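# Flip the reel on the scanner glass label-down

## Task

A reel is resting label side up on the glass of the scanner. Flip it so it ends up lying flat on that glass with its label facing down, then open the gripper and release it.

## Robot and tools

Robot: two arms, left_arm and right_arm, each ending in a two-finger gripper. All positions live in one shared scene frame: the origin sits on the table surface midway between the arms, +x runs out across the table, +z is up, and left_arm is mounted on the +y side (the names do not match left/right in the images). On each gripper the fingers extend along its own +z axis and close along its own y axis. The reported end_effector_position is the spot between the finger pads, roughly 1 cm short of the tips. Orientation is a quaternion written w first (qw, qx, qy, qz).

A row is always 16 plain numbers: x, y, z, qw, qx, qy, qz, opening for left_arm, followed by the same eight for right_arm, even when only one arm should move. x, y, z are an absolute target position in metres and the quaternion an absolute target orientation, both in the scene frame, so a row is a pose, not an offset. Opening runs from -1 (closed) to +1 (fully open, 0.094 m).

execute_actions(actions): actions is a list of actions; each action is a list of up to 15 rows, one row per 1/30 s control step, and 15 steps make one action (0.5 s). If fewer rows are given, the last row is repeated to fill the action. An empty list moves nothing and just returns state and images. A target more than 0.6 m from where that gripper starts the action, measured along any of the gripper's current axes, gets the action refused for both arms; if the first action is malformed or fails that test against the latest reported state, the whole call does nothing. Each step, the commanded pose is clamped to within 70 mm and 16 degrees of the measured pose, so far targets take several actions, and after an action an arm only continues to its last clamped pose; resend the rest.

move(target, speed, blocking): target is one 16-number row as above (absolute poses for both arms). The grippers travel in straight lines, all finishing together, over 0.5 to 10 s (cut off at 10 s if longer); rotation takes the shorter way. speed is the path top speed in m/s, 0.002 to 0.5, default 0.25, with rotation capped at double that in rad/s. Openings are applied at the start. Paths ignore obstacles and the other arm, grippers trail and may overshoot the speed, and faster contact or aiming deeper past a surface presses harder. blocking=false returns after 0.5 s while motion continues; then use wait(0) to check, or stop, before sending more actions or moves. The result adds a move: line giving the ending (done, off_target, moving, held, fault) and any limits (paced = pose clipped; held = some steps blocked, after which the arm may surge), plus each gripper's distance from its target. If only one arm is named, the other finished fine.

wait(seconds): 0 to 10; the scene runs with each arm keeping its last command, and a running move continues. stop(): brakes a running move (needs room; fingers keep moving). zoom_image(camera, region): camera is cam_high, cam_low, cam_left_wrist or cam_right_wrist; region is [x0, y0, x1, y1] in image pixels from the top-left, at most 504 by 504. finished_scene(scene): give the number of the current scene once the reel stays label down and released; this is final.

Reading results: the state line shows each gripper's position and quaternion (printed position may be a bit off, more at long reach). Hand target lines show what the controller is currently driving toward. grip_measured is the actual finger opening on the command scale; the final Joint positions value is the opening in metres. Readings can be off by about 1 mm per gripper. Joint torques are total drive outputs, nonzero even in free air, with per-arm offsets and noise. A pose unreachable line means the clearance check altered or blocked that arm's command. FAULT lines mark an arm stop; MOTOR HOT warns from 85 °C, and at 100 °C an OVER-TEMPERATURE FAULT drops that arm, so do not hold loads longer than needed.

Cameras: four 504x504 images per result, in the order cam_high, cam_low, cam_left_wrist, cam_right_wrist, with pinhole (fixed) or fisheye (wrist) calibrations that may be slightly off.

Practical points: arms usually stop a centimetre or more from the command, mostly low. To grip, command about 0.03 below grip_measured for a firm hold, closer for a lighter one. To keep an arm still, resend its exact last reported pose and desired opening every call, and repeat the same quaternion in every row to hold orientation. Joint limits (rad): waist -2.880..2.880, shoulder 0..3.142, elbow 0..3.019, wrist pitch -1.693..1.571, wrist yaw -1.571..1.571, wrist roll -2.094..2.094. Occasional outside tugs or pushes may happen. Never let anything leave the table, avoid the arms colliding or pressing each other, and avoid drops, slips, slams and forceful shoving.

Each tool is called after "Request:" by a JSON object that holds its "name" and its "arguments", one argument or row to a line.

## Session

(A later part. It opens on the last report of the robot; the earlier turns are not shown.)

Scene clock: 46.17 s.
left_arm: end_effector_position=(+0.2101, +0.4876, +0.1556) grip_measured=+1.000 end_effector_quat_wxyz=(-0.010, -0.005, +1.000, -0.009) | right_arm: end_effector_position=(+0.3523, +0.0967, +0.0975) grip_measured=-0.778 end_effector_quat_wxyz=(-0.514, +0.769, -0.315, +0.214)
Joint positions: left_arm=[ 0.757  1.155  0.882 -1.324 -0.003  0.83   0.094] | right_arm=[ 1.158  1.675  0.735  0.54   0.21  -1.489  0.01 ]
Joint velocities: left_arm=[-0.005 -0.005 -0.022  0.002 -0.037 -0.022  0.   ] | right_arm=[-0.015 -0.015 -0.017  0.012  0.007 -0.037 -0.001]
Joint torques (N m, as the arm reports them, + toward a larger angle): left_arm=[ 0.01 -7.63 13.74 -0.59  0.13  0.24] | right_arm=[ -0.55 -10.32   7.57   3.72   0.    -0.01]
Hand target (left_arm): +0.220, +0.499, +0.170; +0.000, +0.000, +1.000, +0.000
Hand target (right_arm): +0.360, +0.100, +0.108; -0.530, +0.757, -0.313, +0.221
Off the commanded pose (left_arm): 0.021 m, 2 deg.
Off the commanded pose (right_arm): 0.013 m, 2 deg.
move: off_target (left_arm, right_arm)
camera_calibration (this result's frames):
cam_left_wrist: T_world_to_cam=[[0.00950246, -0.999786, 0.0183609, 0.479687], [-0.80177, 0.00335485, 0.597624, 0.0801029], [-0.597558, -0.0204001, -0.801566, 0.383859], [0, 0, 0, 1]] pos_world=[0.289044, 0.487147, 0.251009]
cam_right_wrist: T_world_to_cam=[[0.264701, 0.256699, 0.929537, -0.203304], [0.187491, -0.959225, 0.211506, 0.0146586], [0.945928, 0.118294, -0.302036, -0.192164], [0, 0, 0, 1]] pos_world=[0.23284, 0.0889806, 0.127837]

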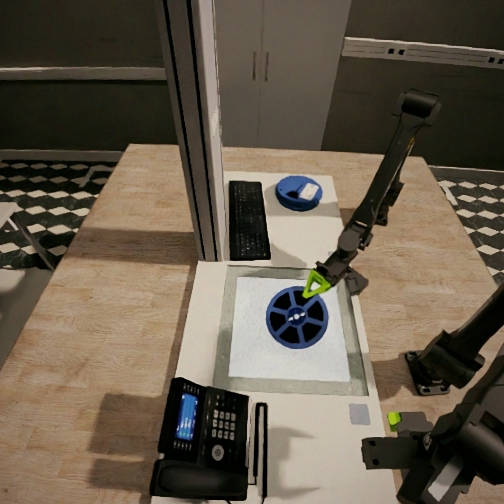

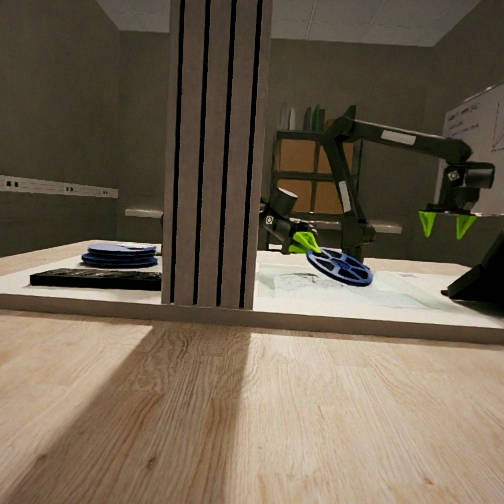

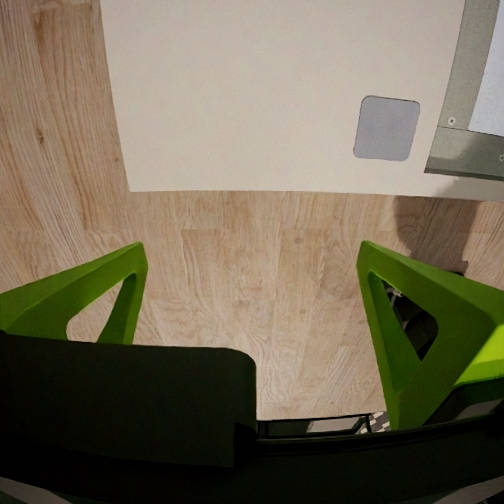

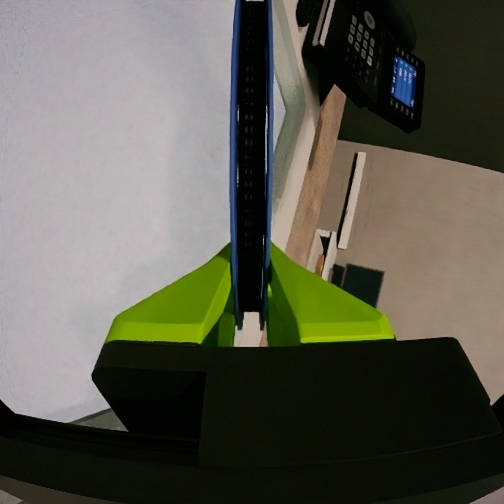

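Request:
{"name": "move", "arguments": {
  "target": [0.22,0.50,0.17,0,0,1,0,1, 0.358,0.099,0.094,0.52,-0.764,0.316,-0.215,-0.82],
  "speed": 0.02
}}

Request:
{"name": "move", "arguments": {
  "target": [0.22,0.50,0.17,0,0,1,0,1, 0.357,0.098,0.090,0.505,-0.774,0.320,-0.209,-0.55],
  "speed": 0.04
}}

Request:
{"name": "move", "arguments": {
  "target": [0.22,0.50,0.17,0,0,1,0,1, 0.355,0.095,0.078,0.462,-0.8,0.331,-0.191,-0.3],
  "speed": 0.05
}}

Request:
{"name": "zoom_image", "arguments": {
  "camera": "cam_low",
  "region": [250, 190, 400, 300]
}}

Scene clock: 48.07 s.
left_arm: end_effector_position=(+0.2101, +0.4876, +0.1556) grip_measured=+1.000 end_effector_quat_wxyz=(-0.010, -0.005, +1.000, -0.009) | right_arm: end_effector_position=(+0.3513, +0.0956, +0.0949) grip_measured=-0.779 end_effector_quat_wxyz=(-0.513, +0.770, -0.314, +0.213)
Joint positions: left_arm=[ 0.757  1.155  0.882 -1.324 -0.003  0.83   0.094] | right_arm=[ 1.158  1.678  0.731  0.545  0.209 -1.489  0.01 ]
Joint velocities: left_arm=[ 0.015 -0.005 -0.002  0.002 -0.022 -0.007  0.   ] | right_arm=[-0.015 -0.005 -0.002 -0.007 -0.066  0.051  0.   ]
Joint torques (N m, as the arm reports them, + toward a larger angle): left_arm=[ 0.08 -7.5  13.75 -0.58  0.13  0.24] | right_arm=[-0.6  -8.64  7.55  3.3  -0.07  0.06]
Hand target (left_arm): +0.220, +0.499, +0.170; +0.000, +0.000, +1.000, +0.000
Hand target (right_arm): +0.358, +0.099, +0.094; -0.520, +0.764, -0.316, +0.215
Off the commanded pose (left_arm): 0.021 m, 2 deg.
Off the commanded pose (right_arm): 0.008 m, 1 deg.
move: off_target (left_arm)
camera_calibration (this result's frames):
cam_left_wrist: T_world_to_cam=[[0.00950246, -0.999786, 0.0183609, 0.479687], [-0.80177, 0.00335485, 0.597624, 0.0801029], [-0.597558, -0.0204001, -0.801566, 0.383859], [0, 0, 0, 1]] pos_world=[0.289044, 0.487147, 0.251009]
cam_right_wrist: T_world_to_cam=[[0.265847, 0.259157, 0.928527, -0.200841], [0.189331, -0.958465, 0.213305, 0.0134746], [0.94524, 0.119092, -0.303872, -0.191577], [0, 0, 0, 1]] pos_world=[0.231929, 0.0877798, 0.125397]

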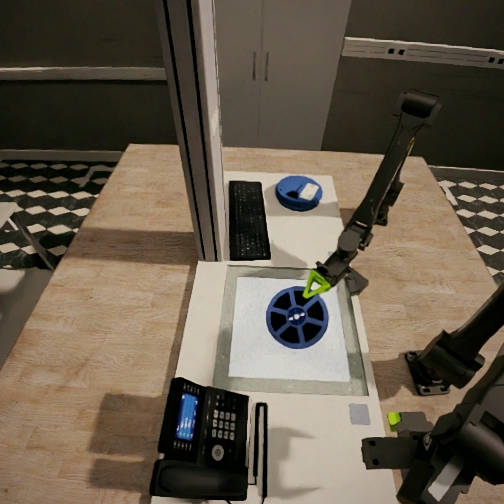

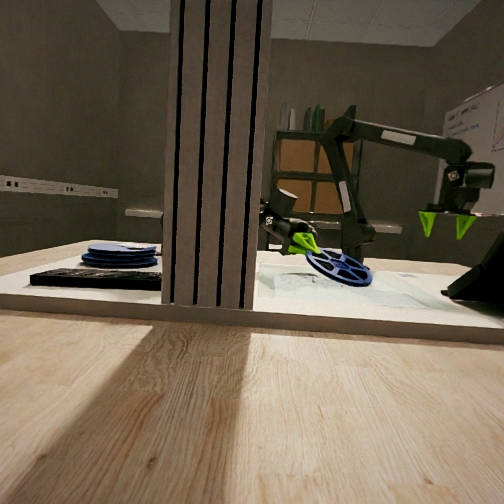

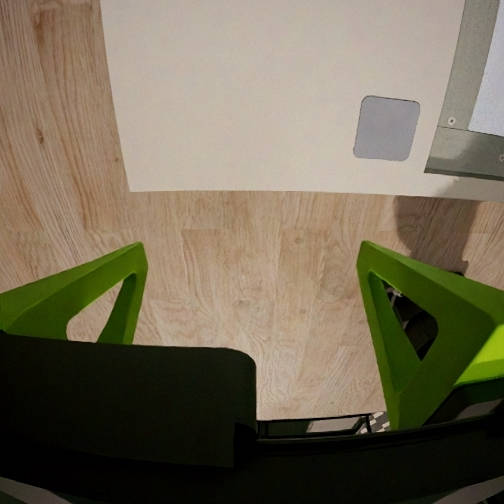

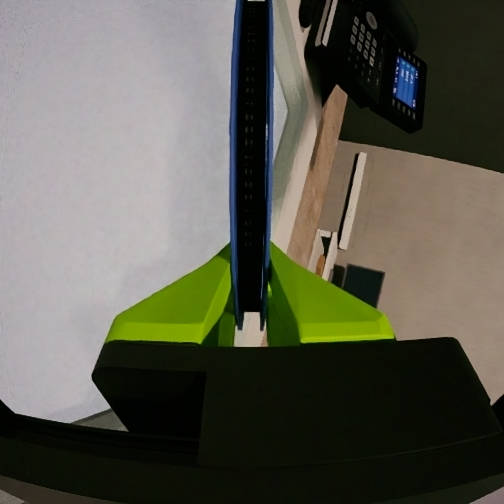

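Scene clock: 48.83 s.
left_arm: end_effector_position=(+0.2101, +0.4876, +0.1556) grip_measured=+1.000 end_effector_quat_wxyz=(-0.010, -0.005, +1.000, -0.009) | right_arm: end_effector_position=(+0.3498, +0.0951, +0.0915) grip_measured=-0.552 end_effector_quat_wxyz=(-0.507, +0.775, -0.314, +0.210)
Joint positions: left_arm=[ 0.757  1.155  0.882 -1.324 -0.003  0.83   0.094] | right_arm=[ 1.158  1.678  0.731  0.53   0.203 -1.489  0.021]
Joint velocities: left_arm=[-0.015 -0.005 -0.002 -0.002  0.022 -0.051  0.   ] | right_arm=[ 0.005 -0.005  0.002 -0.007  0.022 -0.007 -0.   ]
Joint torques (N m, as the arm reports them, + toward a larger angle): left_arm=[ 0.13 -7.5  13.73 -0.6   0.13  0.24] | right_arm=[-0.23 -9.51  8.21  1.33  0.    0.14]
Hand target (left_arm): +0.220, +0.499, +0.170; +0.000, +0.000, +1.000, +0.000
Hand target (right_arm): +0.357, +0.098, +0.090; -0.505, +0.774, -0.320, +0.209
Off the commanded pose (left_arm): 0.021 m, 2 deg.
Off the commanded pose (right_arm): 0.008 m, 1 deg.
move: off_target (left_arm)
camera_calibration (this result's frames):
cam_left_wrist: T_world_to_cam=[[0.00950246, -0.999786, 0.0183609, 0.479687], [-0.80177, 0.00335485, 0.597624, 0.0801029], [-0.597558, -0.0204001, -0.801566, 0.383859], [0, 0, 0, 1]] pos_world=[0.289044, 0.487147, 0.251009]
cam_right_wrist: T_world_to_cam=[[0.273511, 0.271161, 0.922856, -0.200464], [0.196484, -0.95496, 0.222361, 0.0102791], [0.941587, 0.120508, -0.314471, -0.189029], [0, 0, 0, 1]] pos_world=[0.230796, 0.0869537, 0.12327]

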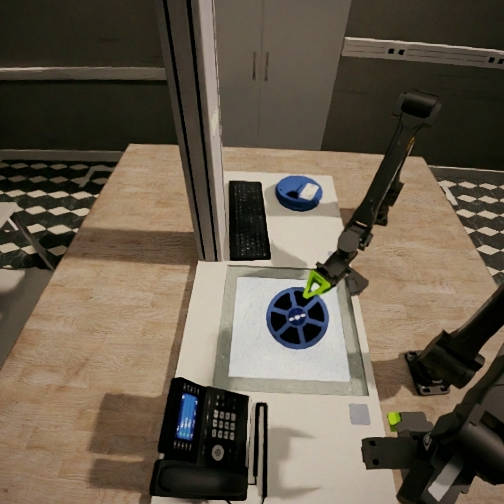

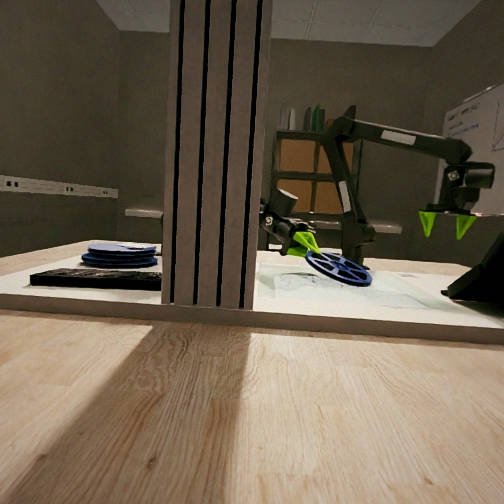

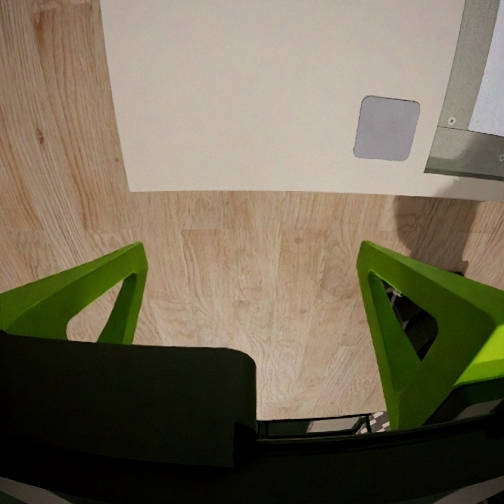

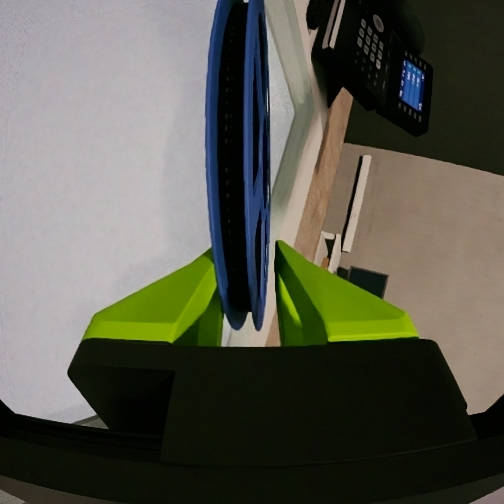

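Scene clock: 50.27 s.
left_arm: end_effector_position=(+0.2101, +0.4876, +0.1556) grip_measured=+1.000 end_effector_quat_wxyz=(-0.010, -0.005, +1.000, -0.009) | right_arm: end_effector_position=(+0.3398, +0.0806, +0.0580) grip_measured=-0.302 end_effector_quat_wxyz=(-0.445, +0.813, -0.325, +0.188)
Joint positions: left_arm=[ 0.757  1.155  0.882 -1.324 -0.003  0.83   0.094] | right_arm=[ 1.154  1.678  0.731  0.374  0.187 -1.472  0.033]
Joint velocities: left_arm=[ 0.005 -0.015  0.007  0.002  0.051 -0.007  0.   ] | right_arm=[ 0.005 -0.005  0.012 -0.022 -0.022 -0.051 -0.   ]
Joint torques (N m, as the arm reports them, + toward a larger angle): left_arm=[ 0.06 -7.48 13.78 -0.61  0.13  0.24] | right_arm=[ -0.48 -10.81  10.18   1.35   0.     0.13]
Hand target (left_arm): +0.220, +0.499, +0.170; +0.000, +0.000, +1.000, +0.000
Hand target (right_arm): +0.354, +0.094, +0.079; -0.462, +0.800, -0.331, +0.190
Off the commanded pose (left_arm): 0.021 m, 2 deg.
Off the commanded pose (right_arm): 0.029 m, 3 deg.
move: off_target (left_arm, right_arm)
camera_calibration (this result's frames):
cam_left_wrist: T_world_to_cam=[[0.00950246, -0.999786, 0.0183609, 0.479687], [-0.80177, 0.00335485, 0.597624, 0.0801029], [-0.597558, -0.0204001, -0.801566, 0.383859], [0, 0, 0, 1]] pos_world=[0.289044, 0.487147, 0.251009]
cam_right_wrist: T_world_to_cam=[[0.361295, 0.376478, 0.853071, -0.197207], [0.226011, -0.922945, 0.311594, -0.0119426], [0.904646, 0.0802265, -0.418544, -0.16655], [0, 0, 0, 1]] pos_world=[0.224618, 0.0765832, 0.102244]

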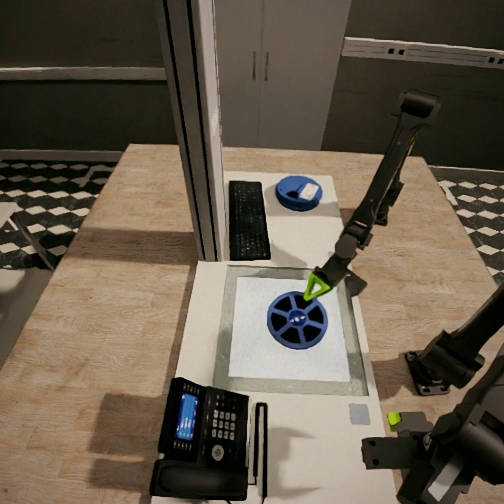

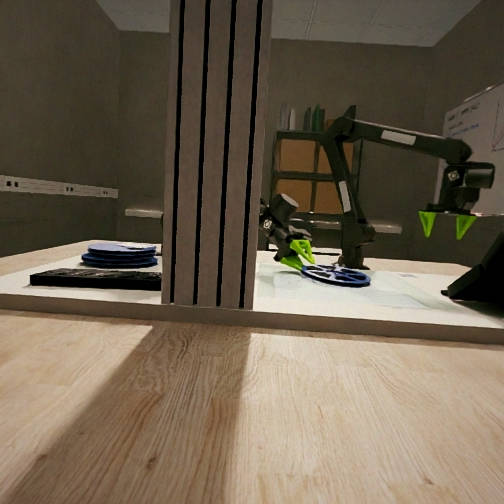

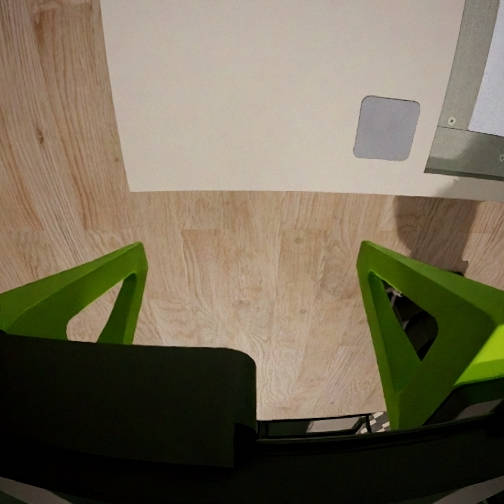

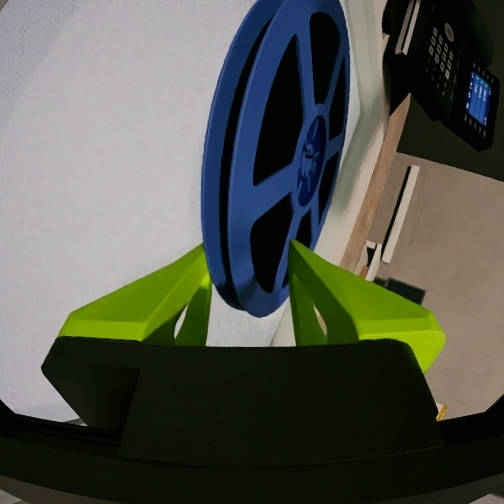

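Region (250, 190, 400, 300) of cam_low's 504x504 image, scaled by 3.360, with more detail than that image has; it fills the top 370 rows of this view, and the rest is white.

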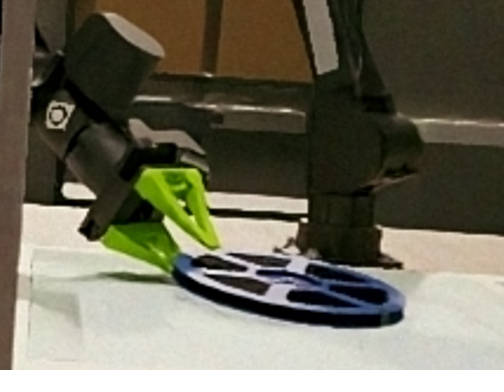

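Request:
{"name": "move", "arguments": {
  "target": [0.22,0.50,0.17,0,0,1,0,1, 0.308,0.047,0.060,0.442,-0.812,0.328,-0.188,-0.3],
  "speed": 0.03
}}

Request:
{"name": "move", "arguments": {
  "target": [0.22,0.50,0.17,0,0,1,0,1, 0.26,-0.01,0.13,0.442,-0.812,0.328,-0.188,-0.3],
  "speed": 0.2
}}

Scene clock: 52.33 s.
left_arm: end_effector_position=(+0.2101, +0.4876, +0.1556) grip_measured=+1.000 end_effector_quat_wxyz=(-0.010, -0.005, +1.000, -0.009) | right_arm: end_effector_position=(+0.3129, +0.0449, +0.0534) grip_measured=-0.302 end_effector_quat_wxyz=(-0.432, +0.818, -0.329, +0.191)
Joint positions: left_arm=[ 0.757  1.155  0.882 -1.324 -0.003  0.83   0.094] | right_arm=[ 1.17   1.595  0.618  0.375  0.211 -1.461  0.033]
Joint velocities: left_arm=[-0.005 -0.005  0.002 -0.002 -0.051 -0.022  0.   ] | right_arm=[-0.005 -0.005 -0.022 -0.012 -0.066  0.051 -0.   ]
Joint torques (N m, as the arm reports them, + toward a larger angle): left_arm=[ 0.02 -7.51 13.75 -0.59  0.12  0.24] | right_arm=[ 1.01 -9.84  5.71  2.59  0.16  0.08]
Hand target (left_arm): +0.220, +0.499, +0.170; +0.000, +0.000, +1.000, +0.000
Hand target (right_arm): +0.308, +0.047, +0.060; -0.442, +0.813, -0.328, +0.188
Off the commanded pose (left_arm): 0.021 m, 2 deg.
Off the commanded pose (right_arm): 0.008 m, 1 deg.
move: off_target (left_arm)
camera_calibration (this result's frames):
cam_left_wrist: T_world_to_cam=[[0.00950246, -0.999786, 0.0183609, 0.479687], [-0.80177, 0.00335485, 0.597624, 0.0801029], [-0.597558, -0.0204001, -0.801566, 0.383859], [0, 0, 0, 1]] pos_world=[0.289044, 0.487147, 0.251009]
cam_right_wrist: T_world_to_cam=[[0.37482, 0.394417, 0.839014, -0.174353], [0.219535, -0.917012, 0.333008, -0.0367488], [0.90073, 0.0593749, -0.430303, -0.138469], [0, 0, 0, 1]] pos_world=[0.198142, 0.0432904, 0.0989391]

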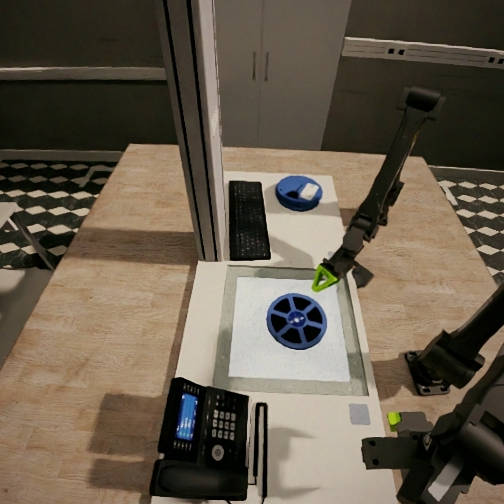

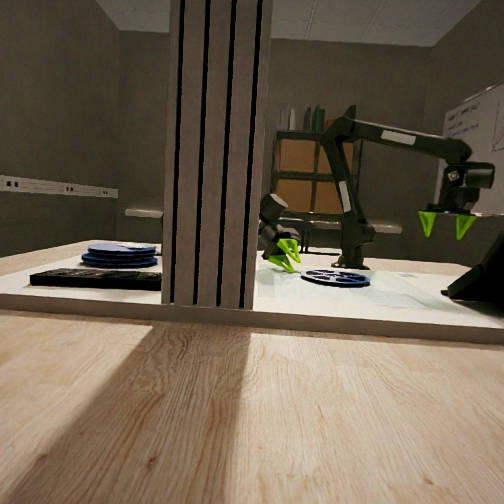

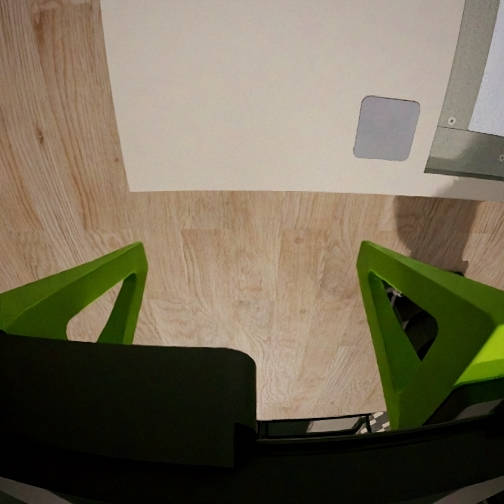

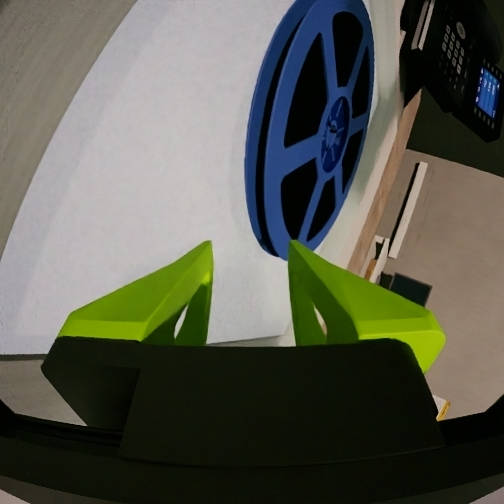

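Scene clock: 53.40 s.
left_arm: end_effector_position=(+0.2101, +0.4876, +0.1556) grip_measured=+1.000 end_effector_quat_wxyz=(-0.010, -0.005, +1.000, -0.009) | right_arm: end_effector_position=(+0.2636, -0.0113, +0.1328) grip_measured=-0.302 end_effector_quat_wxyz=(-0.447, +0.810, -0.327, +0.192)
Joint positions: left_arm=[ 0.757  1.155  0.882 -1.324 -0.003  0.83   0.094] | right_arm=[ 1.213  1.179  0.49   0.115  0.245 -1.438  0.033]
Joint velocities: left_arm=[-0.005 -0.005 -0.002  0.002 -0.022  0.007  0.   ] | right_arm=[ 0.015  0.005 -0.012 -0.012  0.051  0.051  0.   ]
Joint torques (N m, as the arm reports them, + toward a larger angle): left_arm=[ 0.05 -7.53 13.76 -0.57  0.13  0.24] | right_arm=[ 0.82 -4.99  8.43  1.2   0.22  0.12]
Hand target (left_arm): +0.220, +0.499, +0.170; +0.000, +0.000, +1.000, +0.000
Hand target (right_arm): +0.260, -0.011, +0.131; -0.442, +0.813, -0.328, +0.188
Off the commanded pose (left_arm): 0.021 m, 2 deg.
Off the commanded pose (right_arm): 0.005 m, 1 deg.
move: off_target (left_arm)
camera_calibration (this result's frames):
cam_left_wrist: T_world_to_cam=[[0.00950246, -0.999786, 0.0183609, 0.479687], [-0.80177, 0.00335485, 0.597624, 0.0801029], [-0.597558, -0.0204001, -0.801566, 0.383859], [0, 0, 0, 1]] pos_world=[0.289044, 0.487147, 0.251009]
cam_right_wrist: T_world_to_cam=[[0.359067, 0.370866, 0.856463, -0.198742], [0.216091, -0.92576, 0.310279, -0.100072], [0.907951, 0.0736629, -0.412551, -0.060685], [0, 0, 0, 1]] pos_world=[0.148085, -0.0144653, 0.17623]

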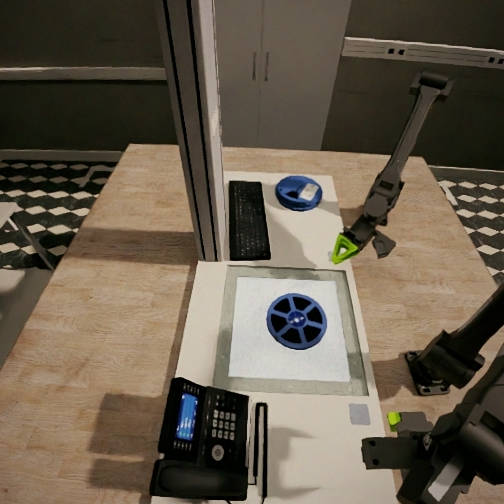

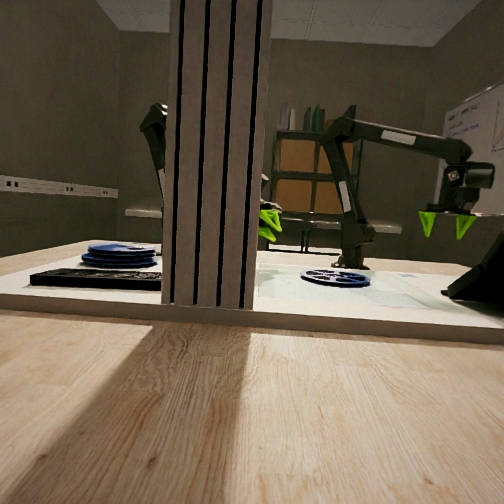

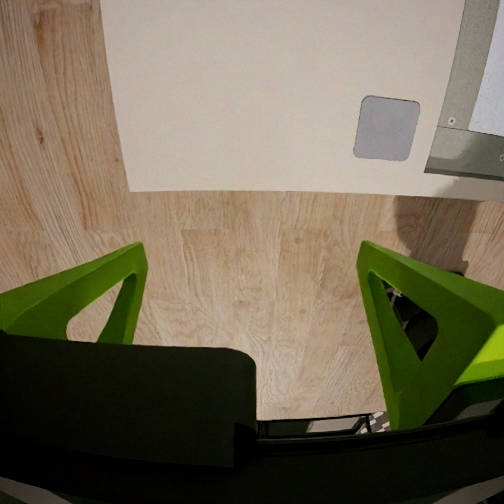

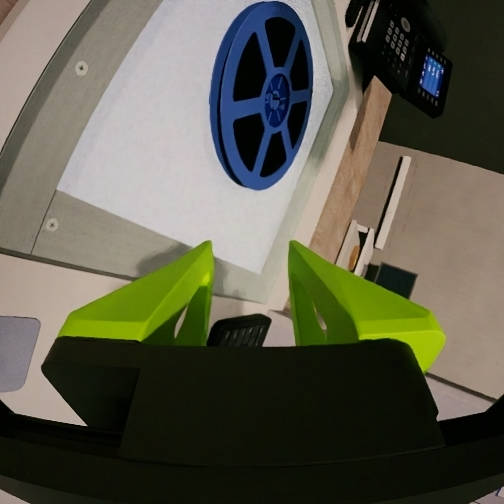

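Request:
{"name": "finished_scene", "arguments": {
  "scene": 2
}}

The scene is finished: the task was done.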